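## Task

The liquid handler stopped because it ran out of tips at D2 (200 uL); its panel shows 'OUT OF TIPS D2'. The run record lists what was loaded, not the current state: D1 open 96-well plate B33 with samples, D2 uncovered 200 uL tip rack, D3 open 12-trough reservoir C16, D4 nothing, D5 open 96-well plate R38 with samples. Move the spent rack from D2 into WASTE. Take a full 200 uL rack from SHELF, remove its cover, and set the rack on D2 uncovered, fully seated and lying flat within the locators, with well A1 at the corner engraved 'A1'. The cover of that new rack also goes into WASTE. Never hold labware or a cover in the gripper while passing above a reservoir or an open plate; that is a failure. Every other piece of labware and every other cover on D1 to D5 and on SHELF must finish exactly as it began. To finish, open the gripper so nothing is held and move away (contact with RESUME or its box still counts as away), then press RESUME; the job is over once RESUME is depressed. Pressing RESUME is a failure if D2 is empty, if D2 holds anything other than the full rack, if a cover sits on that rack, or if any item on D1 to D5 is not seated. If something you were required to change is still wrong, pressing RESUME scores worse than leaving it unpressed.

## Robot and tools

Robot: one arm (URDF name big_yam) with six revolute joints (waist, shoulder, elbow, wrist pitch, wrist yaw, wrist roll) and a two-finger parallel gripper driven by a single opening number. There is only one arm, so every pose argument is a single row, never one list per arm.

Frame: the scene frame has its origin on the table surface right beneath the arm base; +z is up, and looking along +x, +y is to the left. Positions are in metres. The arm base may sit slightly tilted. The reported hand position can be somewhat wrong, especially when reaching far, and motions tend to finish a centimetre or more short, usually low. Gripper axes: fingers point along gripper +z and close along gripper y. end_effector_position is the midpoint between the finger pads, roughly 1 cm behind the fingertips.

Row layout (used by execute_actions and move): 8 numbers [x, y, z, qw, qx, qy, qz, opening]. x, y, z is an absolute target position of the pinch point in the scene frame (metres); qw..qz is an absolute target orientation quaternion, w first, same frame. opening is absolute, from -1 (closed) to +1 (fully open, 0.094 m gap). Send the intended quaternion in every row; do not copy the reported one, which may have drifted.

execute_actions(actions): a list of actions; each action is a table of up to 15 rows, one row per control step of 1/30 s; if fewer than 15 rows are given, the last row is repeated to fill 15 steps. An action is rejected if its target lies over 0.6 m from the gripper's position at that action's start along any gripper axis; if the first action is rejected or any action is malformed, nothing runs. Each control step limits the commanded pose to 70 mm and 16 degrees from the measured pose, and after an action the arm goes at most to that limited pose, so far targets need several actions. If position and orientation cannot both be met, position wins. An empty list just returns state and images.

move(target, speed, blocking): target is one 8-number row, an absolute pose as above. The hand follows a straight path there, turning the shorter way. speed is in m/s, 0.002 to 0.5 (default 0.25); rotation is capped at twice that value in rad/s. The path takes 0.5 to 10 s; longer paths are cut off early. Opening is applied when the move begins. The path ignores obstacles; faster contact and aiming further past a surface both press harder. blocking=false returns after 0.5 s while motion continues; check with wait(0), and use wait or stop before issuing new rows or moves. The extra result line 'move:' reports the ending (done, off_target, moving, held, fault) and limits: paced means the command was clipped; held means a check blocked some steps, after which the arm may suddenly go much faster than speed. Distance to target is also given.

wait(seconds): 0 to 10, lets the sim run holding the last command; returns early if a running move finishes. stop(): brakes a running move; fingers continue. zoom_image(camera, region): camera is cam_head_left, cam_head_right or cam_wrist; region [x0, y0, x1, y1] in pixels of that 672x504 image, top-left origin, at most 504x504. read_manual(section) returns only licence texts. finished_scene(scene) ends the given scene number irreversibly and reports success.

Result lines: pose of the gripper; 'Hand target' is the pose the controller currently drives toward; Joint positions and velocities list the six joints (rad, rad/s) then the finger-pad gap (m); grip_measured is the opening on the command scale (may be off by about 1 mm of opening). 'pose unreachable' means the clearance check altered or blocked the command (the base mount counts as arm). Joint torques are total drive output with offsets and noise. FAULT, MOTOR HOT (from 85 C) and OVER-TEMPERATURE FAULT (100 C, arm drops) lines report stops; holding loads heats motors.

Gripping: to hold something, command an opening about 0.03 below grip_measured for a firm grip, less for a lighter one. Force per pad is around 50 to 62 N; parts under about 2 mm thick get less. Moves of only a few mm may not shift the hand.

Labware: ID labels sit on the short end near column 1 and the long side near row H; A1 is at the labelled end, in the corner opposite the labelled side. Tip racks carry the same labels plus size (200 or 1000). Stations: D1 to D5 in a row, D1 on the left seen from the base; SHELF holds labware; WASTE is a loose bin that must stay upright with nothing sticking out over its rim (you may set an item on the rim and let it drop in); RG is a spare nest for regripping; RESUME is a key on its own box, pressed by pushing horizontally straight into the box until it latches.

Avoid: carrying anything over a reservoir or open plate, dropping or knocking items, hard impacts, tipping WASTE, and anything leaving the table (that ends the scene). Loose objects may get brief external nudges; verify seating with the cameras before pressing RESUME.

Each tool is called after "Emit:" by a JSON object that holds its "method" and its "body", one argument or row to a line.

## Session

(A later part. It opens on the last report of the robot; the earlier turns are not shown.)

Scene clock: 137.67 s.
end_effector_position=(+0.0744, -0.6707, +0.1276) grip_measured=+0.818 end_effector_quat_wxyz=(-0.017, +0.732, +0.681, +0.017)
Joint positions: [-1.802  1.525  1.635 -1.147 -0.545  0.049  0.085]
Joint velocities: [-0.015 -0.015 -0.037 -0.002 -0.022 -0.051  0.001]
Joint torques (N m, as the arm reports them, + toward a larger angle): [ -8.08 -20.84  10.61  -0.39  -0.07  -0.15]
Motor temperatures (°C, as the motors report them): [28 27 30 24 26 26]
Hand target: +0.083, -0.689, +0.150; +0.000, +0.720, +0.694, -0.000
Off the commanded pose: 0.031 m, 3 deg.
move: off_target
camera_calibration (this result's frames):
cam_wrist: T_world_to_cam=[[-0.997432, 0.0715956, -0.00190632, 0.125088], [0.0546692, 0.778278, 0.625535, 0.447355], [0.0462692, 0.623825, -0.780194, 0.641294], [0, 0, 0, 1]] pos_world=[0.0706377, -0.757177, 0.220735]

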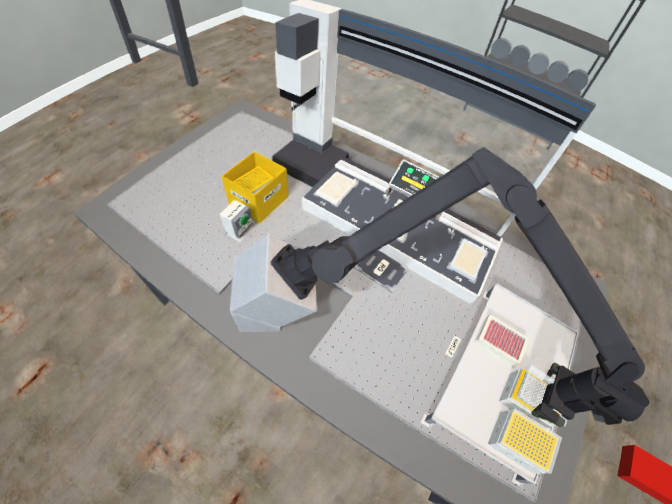

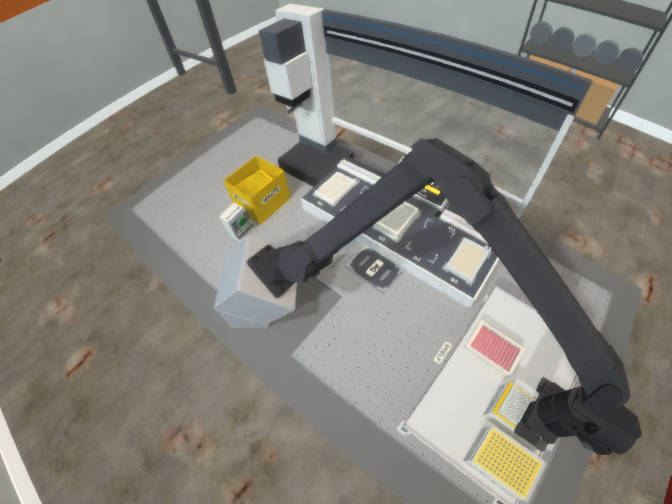

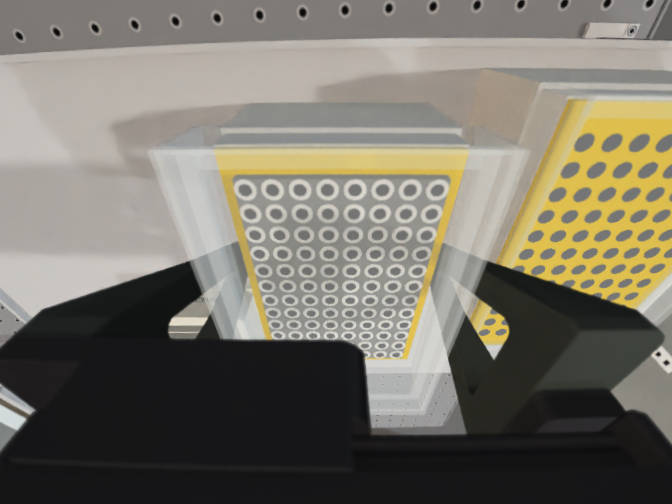

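Emit:
{"method": "move", "body": {
  "target": [0.083,-0.69,0.21,0.012,0.712,0.702,-0.012,0.74],
  "speed": 0.08
}}

Emit:
{"method": "move", "body": {
  "target": [0.03,-0.62,0.2,0,0.707,0.707,0,0.74],
  "speed": 0.15
}}

Emit:
{"method": "move", "body": {
  "target": [0.04,-0.36,0.16,0,0.707,0.707,0,0.74],
  "speed": 0.2
}}

Emit:
{"method": "move", "body": {
  "target": [0.22,-0.17,0.13,0,0.5,0.866,0,0.74],
  "speed": 0.2
}}

Scene clock: 145.70 s.
end_effector_position=(+0.0755, -0.6745, +0.1896) grip_measured=+0.818 end_effector_quat_wxyz=(-0.001, +0.724, +0.690, +0.005)
Joint positions: [-1.871  1.459  1.675 -1.244 -0.586 -0.02   0.085]
Joint velocities: [-0.015 -0.015  0.002 -0.012 -0.066 -0.007 -0.001]
Joint torques (N m, as the arm reports them, + toward a larger angle): [ -7.58 -19.51  10.83  -0.28  -0.07  -0.15]
Motor temperatures (°C, as the motors report them): [28 27 32 24 26 26]
Hand target: +0.083, -0.690, +0.210; +0.013, +0.712, +0.702, -0.012
Off the commanded pose: 0.027 m, 3 deg.
move: off_target
camera_calibration (this result's frames):
cam_wrist: T_world_to_cam=[[-0.998806, 0.0480661, -0.0087477, 0.112008], [0.0334729, 0.803687, 0.59411, 0.436184], [0.0355869, 0.593108, -0.804336, 0.676578], [0, 0, 0, 1]] pos_world=[0.0731965, -0.757223, 0.286035]

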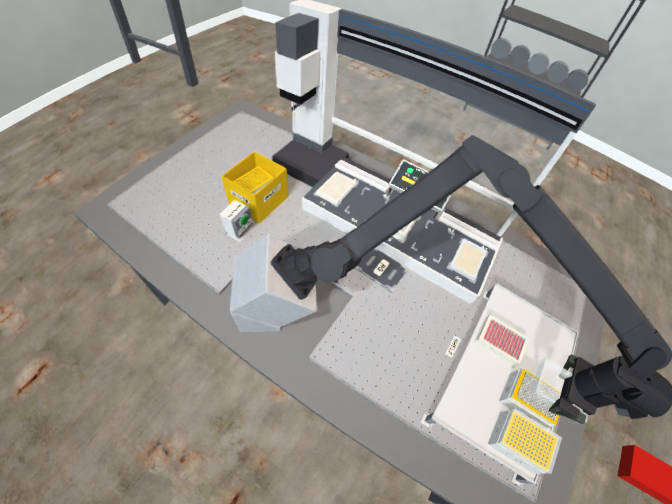

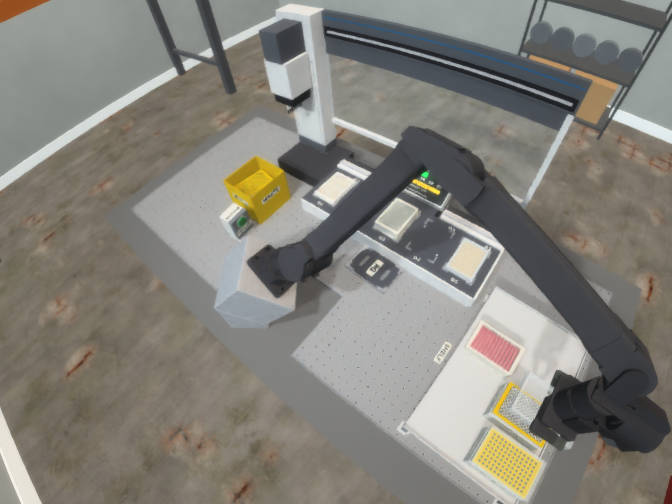

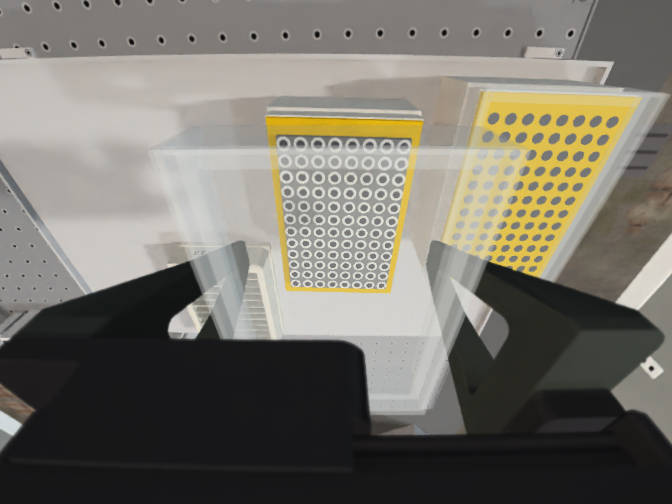

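Scene clock: 146.67 s.
end_effector_position=(+0.0304, -0.6220, +0.1994) grip_measured=+0.818 end_effector_quat_wxyz=(-0.002, +0.714, +0.700, +0.002)
Joint positions: [-1.977  1.372  1.482 -1.199 -0.634 -0.159  0.085]
Joint velocities: [-0.005 -0.015  0.002  0.007 -0.051 -0.007 -0.001]
Joint torques (N m, as the arm reports them, + toward a larger angle): [ -7.41 -16.48   5.99   0.52  -0.08  -0.14]
Motor temperatures (°C, as the motors report them): [28 27 31 24 26 26]
Hand target: +0.031, -0.619, +0.201; +0.001, +0.707, +0.707, -0.000
Off the commanded pose: 0.002 m, 1 deg.
move: done
camera_calibration (this result's frames):
cam_wrist: T_world_to_cam=[[-0.999806, 0.0192362, -0.00416483, 0.0457197], [0.0130353, 0.805719, 0.592155, 0.391878], [0.0147465, 0.591986, -0.805813, 0.655199], [0, 0, 0, 1]] pos_world=[0.0309407, -0.704492, 0.296106]

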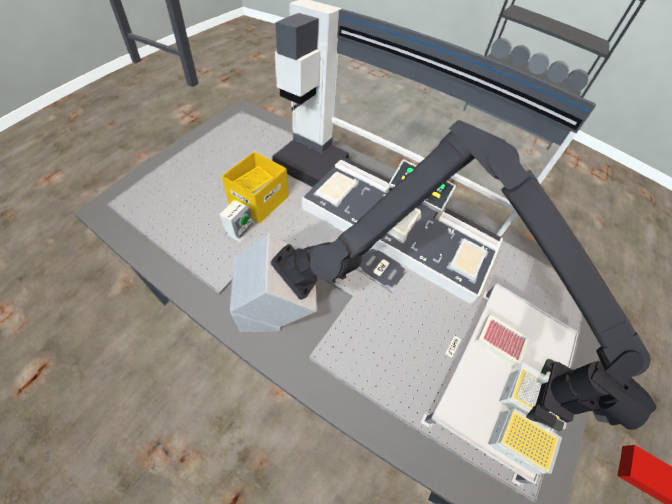

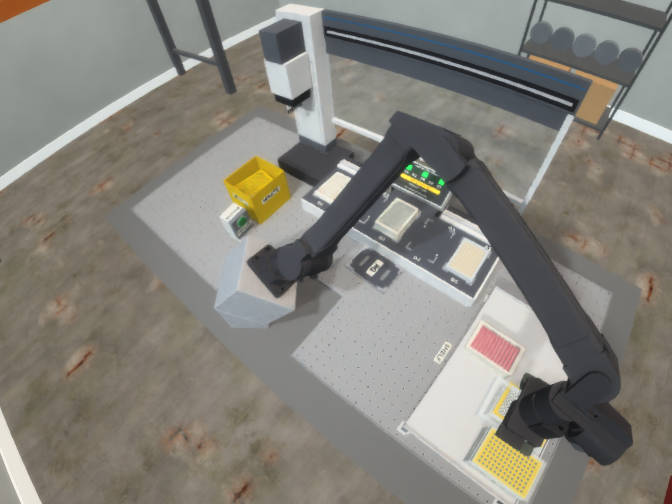

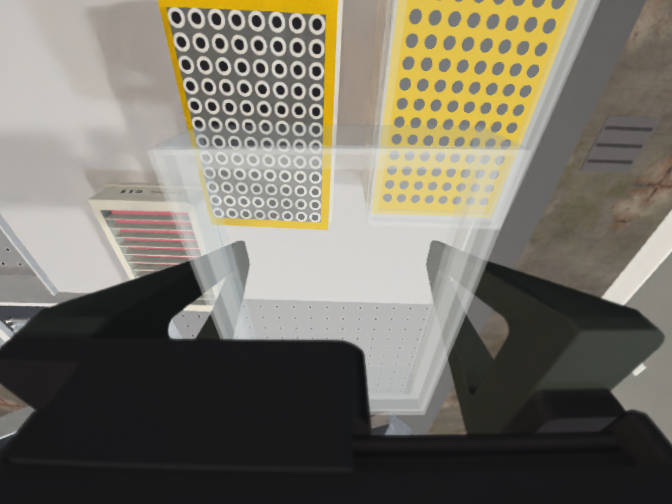

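Scene clock: 148.37 s.
end_effector_position=(+0.0481, -0.3604, +0.1609) grip_measured=+0.818 end_effector_quat_wxyz=(-0.002, +0.710, +0.704, +0.004)
Joint positions: [-1.977  0.807  0.654 -0.941 -0.636 -0.172  0.085]
Joint velocities: [-0.005 -0.024  0.012 -0.017  0.066  0.022 -0.   ]
Joint torques (N m, as the arm reports them, + toward a larger angle): [-2.72 -5.66  5.62  0.38 -0.07 -0.14]
Motor temperatures (°C, as the motors report them): [28 27 31 24 26 26]
Hand target: +0.045, -0.359, +0.161; +0.000, +0.707, +0.707, +0.000
Off the commanded pose: 0.008 m, 1 deg.
move: done
camera_calibration (this result's frames):
cam_wrist: T_world_to_cam=[[-0.999931, 0.00939389, -0.00709655, 0.0551537], [0.00333132, 0.803903, 0.594751, 0.203142], [0.011292, 0.594687, -0.803878, 0.469939], [0, 0, 0, 1]] pos_world=[0.0491666, -0.443291, 0.257346]

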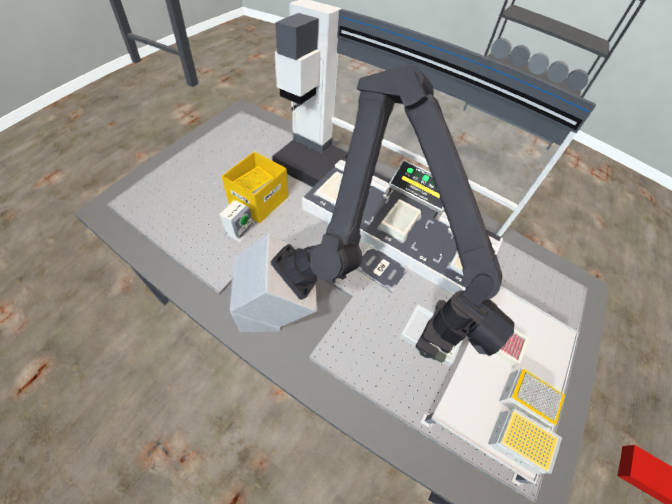

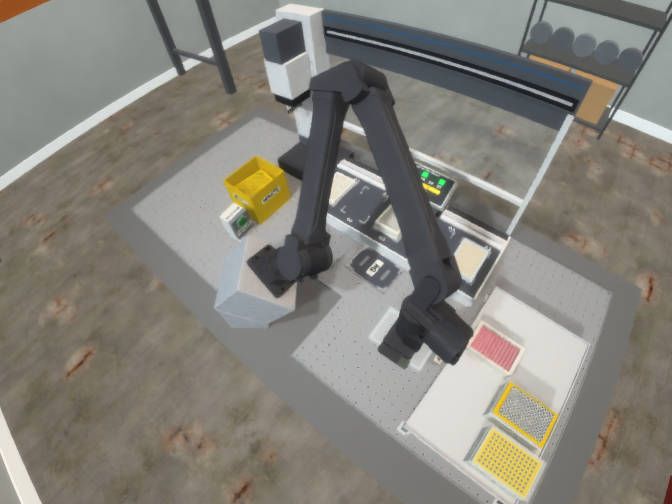

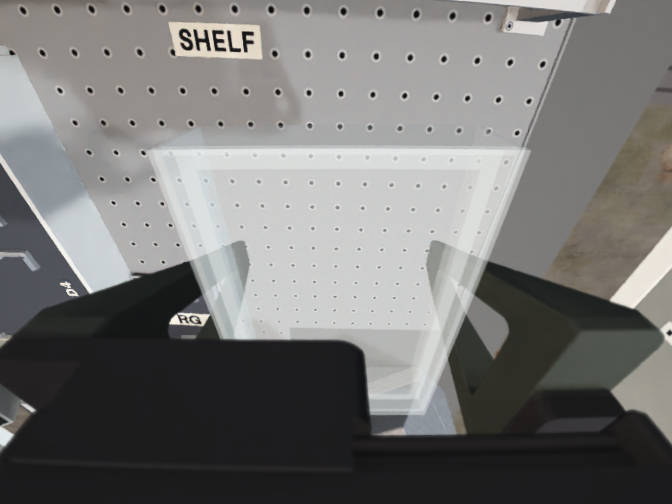

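Scene clock: 150.40 s.
end_effector_position=(+0.2239, -0.1745, +0.1324) grip_measured=+0.818 end_effector_quat_wxyz=(-0.005, +0.488, +0.873, -0.002)
Joint positions: [-0.415  0.416  0.396 -0.864  0.385  0.538  0.085]
Joint velocities: [-0.015 -0.015 -0.002 -0.002  0.066 -0.007 -0.001]
Joint torques (N m, as the arm reports them, + toward a larger angle): [-0.24 -1.49  5.91  0.48  0.26  0.12]
Motor temperatures (°C, as the motors report them): [28 27 31 24 27 26]
Hand target: +0.220, -0.171, +0.128; -0.010, +0.493, +0.870, -0.003
Off the commanded pose: 0.006 m, 2 deg.
move: done
camera_calibration (this result's frames):
cam_wrist: T_world_to_cam=[[-0.852308, -0.523027, 0.00377339, 0.101649], [-0.419157, 0.687325, 0.593204, 0.144513], [-0.312855, 0.504011, -0.805043, 0.391328], [0, 0, 0, 1]] pos_world=[0.269639, -0.243396, 0.228926]

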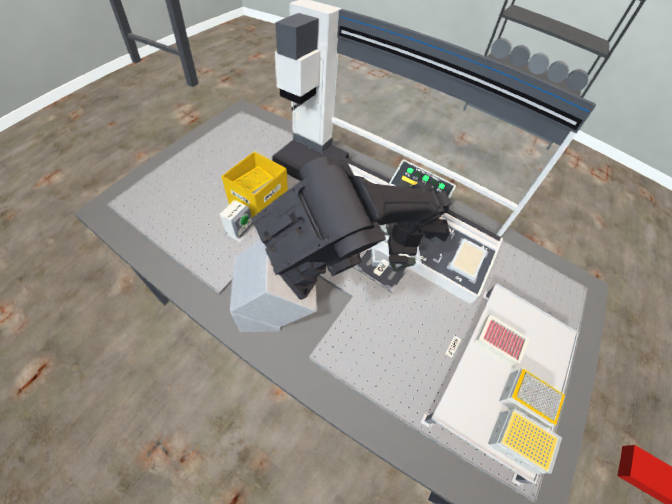

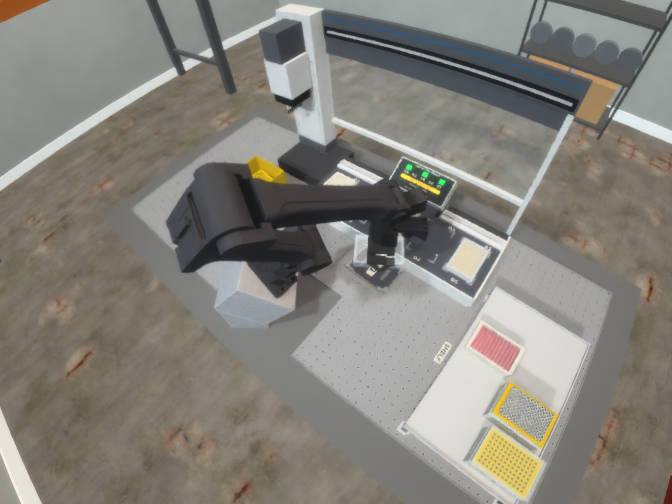

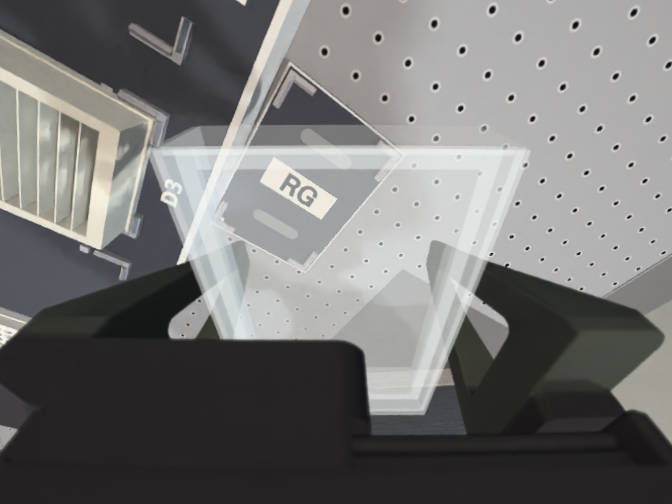

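Emit:
{"method": "move", "body": {
  "target": [0.235,0.0,0.15,0,0,1,0,0.74],
  "speed": 0.25
}}

Emit:
{"method": "move", "body": {
  "target": [0.24,0.2,0.185,0,0,1,0,0.74],
  "speed": 0.2
}}

Emit:
{"method": "move", "body": {
  "target": [0.243,0.357,0.185,0,0,1,0,0.74],
  "speed": 0.2
}}

Emit:
{"method": "move", "body": {
  "target": [0.233,0.337,0.10,-0.005,-0.008,1,-0.012,0.74],
  "speed": 0.08
}}

Scene clock: 162.63 s.
end_effector_position=(+0.2215, -0.0063, +0.1437) grip_measured=+0.818 end_effector_quat_wxyz=(-0.012, -0.007, +1.000, -0.012)
Joint positions: [ 0.557  0.957  0.368 -0.99   0.783  0.629  0.085]
Joint velocities: [-0.005  0.024 -0.017 -0.002  0.037 -0.051  0.   ]
Joint torques (N m, as the arm reports them, + toward a larger angle): [ 2.99 -0.25  7.4  -0.07  0.26 -0.03]
Motor temperatures (°C, as the motors report them): [28 26 31 24 27 26]
Hand target: +0.233, -0.004, +0.150; -0.003, -0.003, +1.000, -0.007
Off the commanded pose: 0.016 m, 2 deg.
move: off_target
camera_calibration (this result's frames):
cam_wrist: T_world_to_cam=[[0.0142902, -0.999704, 0.0196901, -0.00969091], [-0.794659, 0.000597372, 0.607056, 0.0980258], [-0.606888, -0.0243218, -0.794415, 0.375147], [0, 0, 0, 1]] pos_world=[0.305708, -0.000622329, 0.238706]

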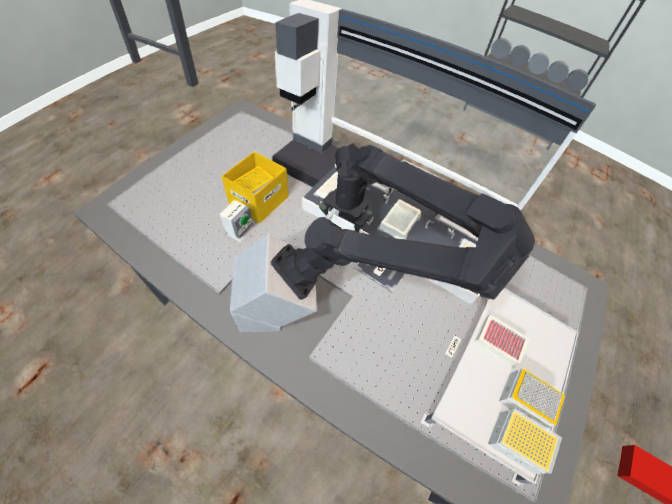

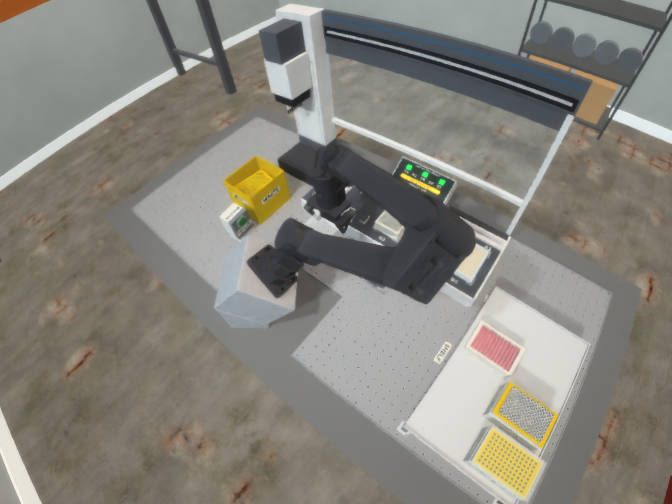

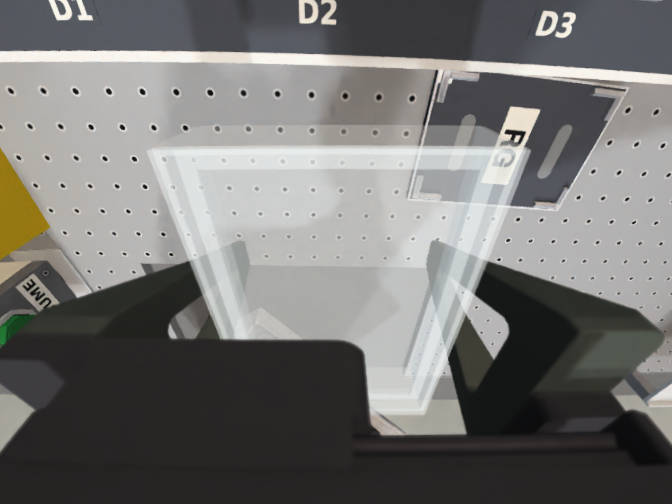

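Scene clock: 164.20 s.
end_effector_position=(+0.2331, +0.1853, +0.1751) grip_measured=+0.818 end_effector_quat_wxyz=(-0.003, -0.013, +1.000, -0.013)
Joint positions: [ 0.972  1.696  0.723 -0.979  0.716  1.169  0.085]
Joint velocities: [ 0.005 -0.005  0.017 -0.012  0.007  0.066 -0.001]
Joint torques (N m, as the arm reports them, + toward a larger angle): [ 8.11 -4.73  8.37 -0.13  0.1   0.13]
Motor temperatures (°C, as the motors report them): [28 26 31 24 27 26]
Hand target: +0.242, +0.197, +0.182; +0.001, +0.000, +1.000, -0.004
Off the commanded pose: 0.019 m, 2 deg.
move: off_target
camera_calibration (this result's frames):
cam_wrist: T_world_to_cam=[[0.0255243, -0.999434, 0.0219255, 0.177994], [-0.804985, -0.00754367, 0.593247, 0.094424], [-0.592746, -0.0327919, -0.804722, 0.411943], [0, 0, 0, 1]] pos_world=[0.315644, 0.192114, 0.27158]

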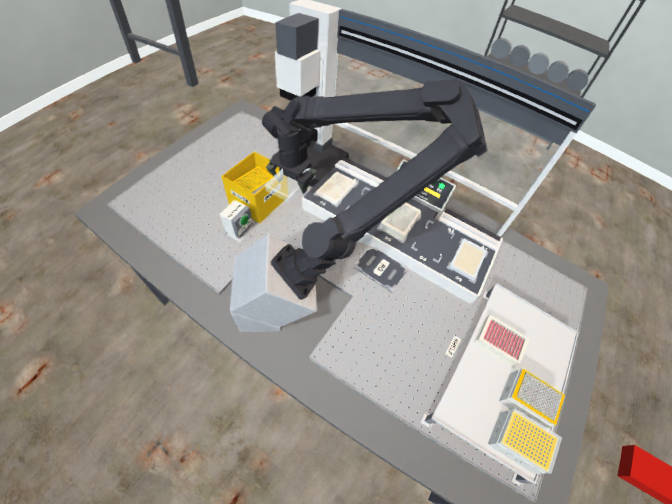

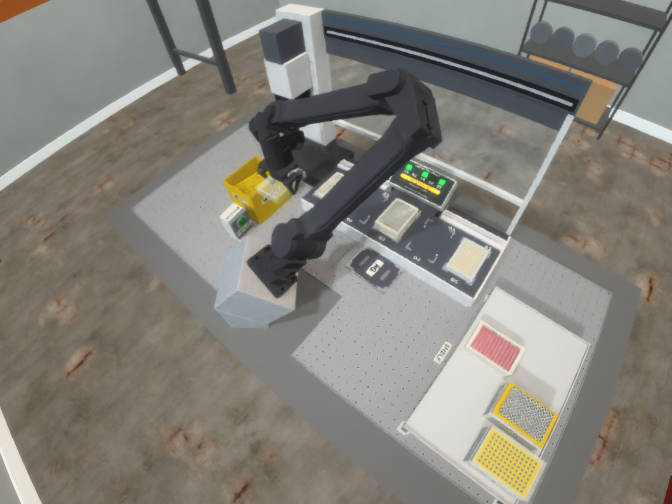

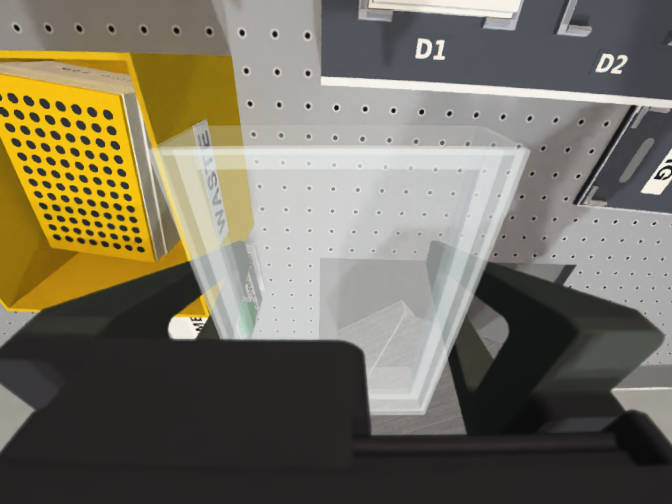

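Scene clock: 165.43 s.
end_effector_position=(+0.2394, +0.3432, +0.1762) grip_measured=+0.818 end_effector_quat_wxyz=(-0.002, -0.010, +1.000, -0.007)
Joint positions: [ 1.067  2.116  1.115 -1.008  0.678  1.278  0.085]
Joint velocities: [-0.015 -0.015 -0.002 -0.012 -0.022  0.037 -0.   ]
Joint torques (N m, as the arm reports them, + toward a larger angle): [11.53 -9.76  8.96 -0.38  0.07  0.13]
Motor temperatures (°C, as the motors report them): [28 26 31 24 27 26]
Hand target: +0.244, +0.356, +0.182; +0.000, -0.000, +1.000, -0.000
Off the commanded pose: 0.017 m, 1 deg.
move: off_target
camera_calibration (this result's frames):
cam_wrist: T_world_to_cam=[[0.0189835, -0.999767, 0.0103082, 0.339328], [-0.806989, -0.0092347, 0.590494, 0.101567], [-0.590261, -0.0195283, -0.806976, 0.416892], [0, 0, 0, 1]] pos_world=[0.321597, 0.348328, 0.272949]

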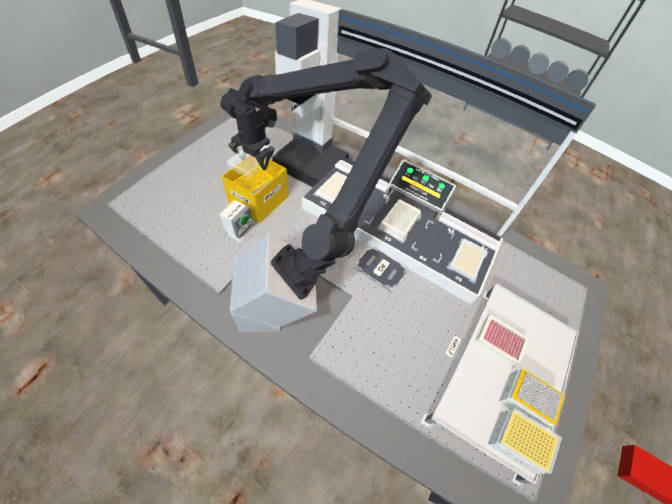

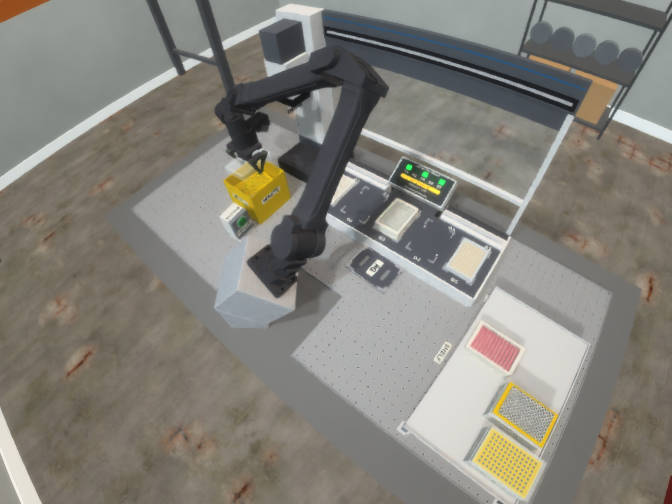

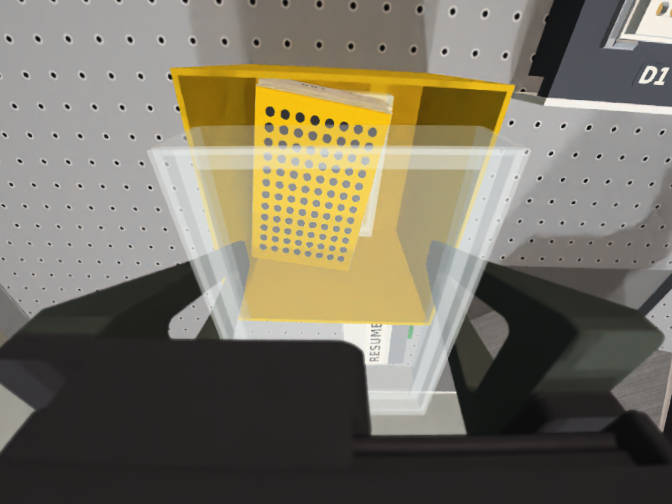

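Scene clock: 166.77 s.
end_effector_position=(+0.2374, +0.3428, +0.1168) grip_measured=+0.818 end_effector_quat_wxyz=(+0.003, +0.001, +1.000, +0.003)
Joint positions: [ 0.984  2.173  1.04  -0.786  0.711  1.182  0.085]
Joint velocities: [-0.015  0.015 -0.012 -0.042 -0.037 -0.051  0.   ]
Joint torques (N m, as the arm reports them, + toward a larger angle): [ 9.39 -9.63  4.37  0.44  0.31 -0.14]
Motor temperatures (°C, as the motors report them): [28 26 31 24 27 26]
Hand target: +0.231, +0.335, +0.102; -0.006, -0.008, +1.000, -0.011
Off the commanded pose: 0.018 m, 2 deg.
move: off_target
camera_calibration (this result's frames):
cam_wrist: T_world_to_cam=[[-0.00142094, -0.999962, -0.00857547, 0.346727], [-0.811872, -0.00385308, 0.583823, 0.135127], [-0.583834, 0.00779176, -0.811836, 0.357541], [0, 0, 0, 1]] pos_world=[0.318943, 0.344448, 0.214347]

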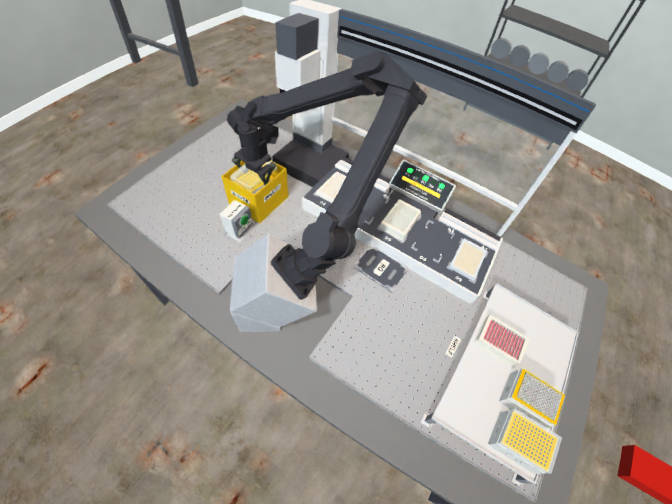

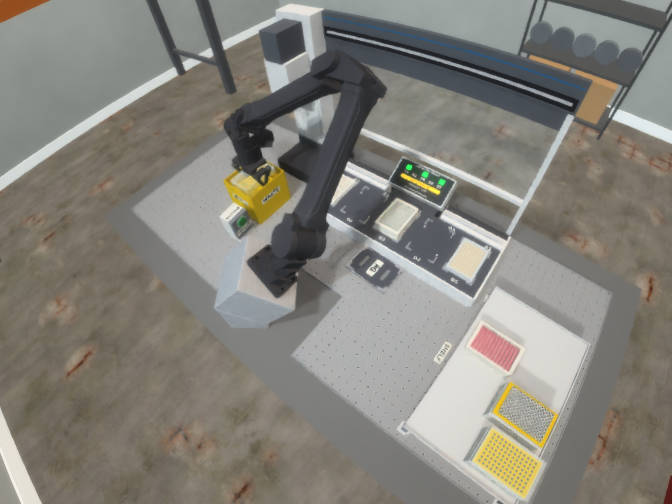

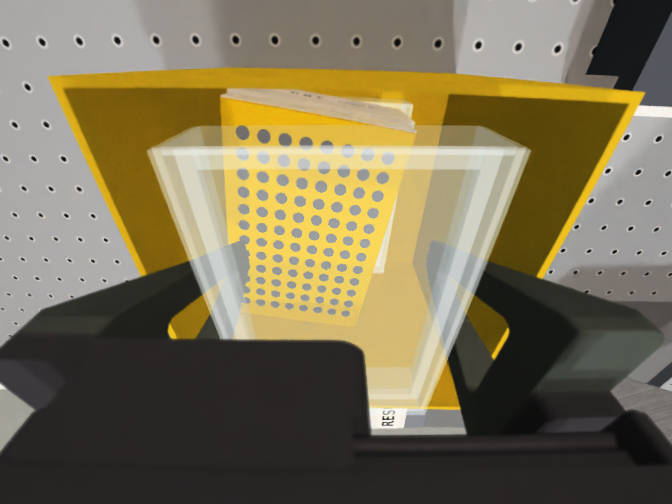

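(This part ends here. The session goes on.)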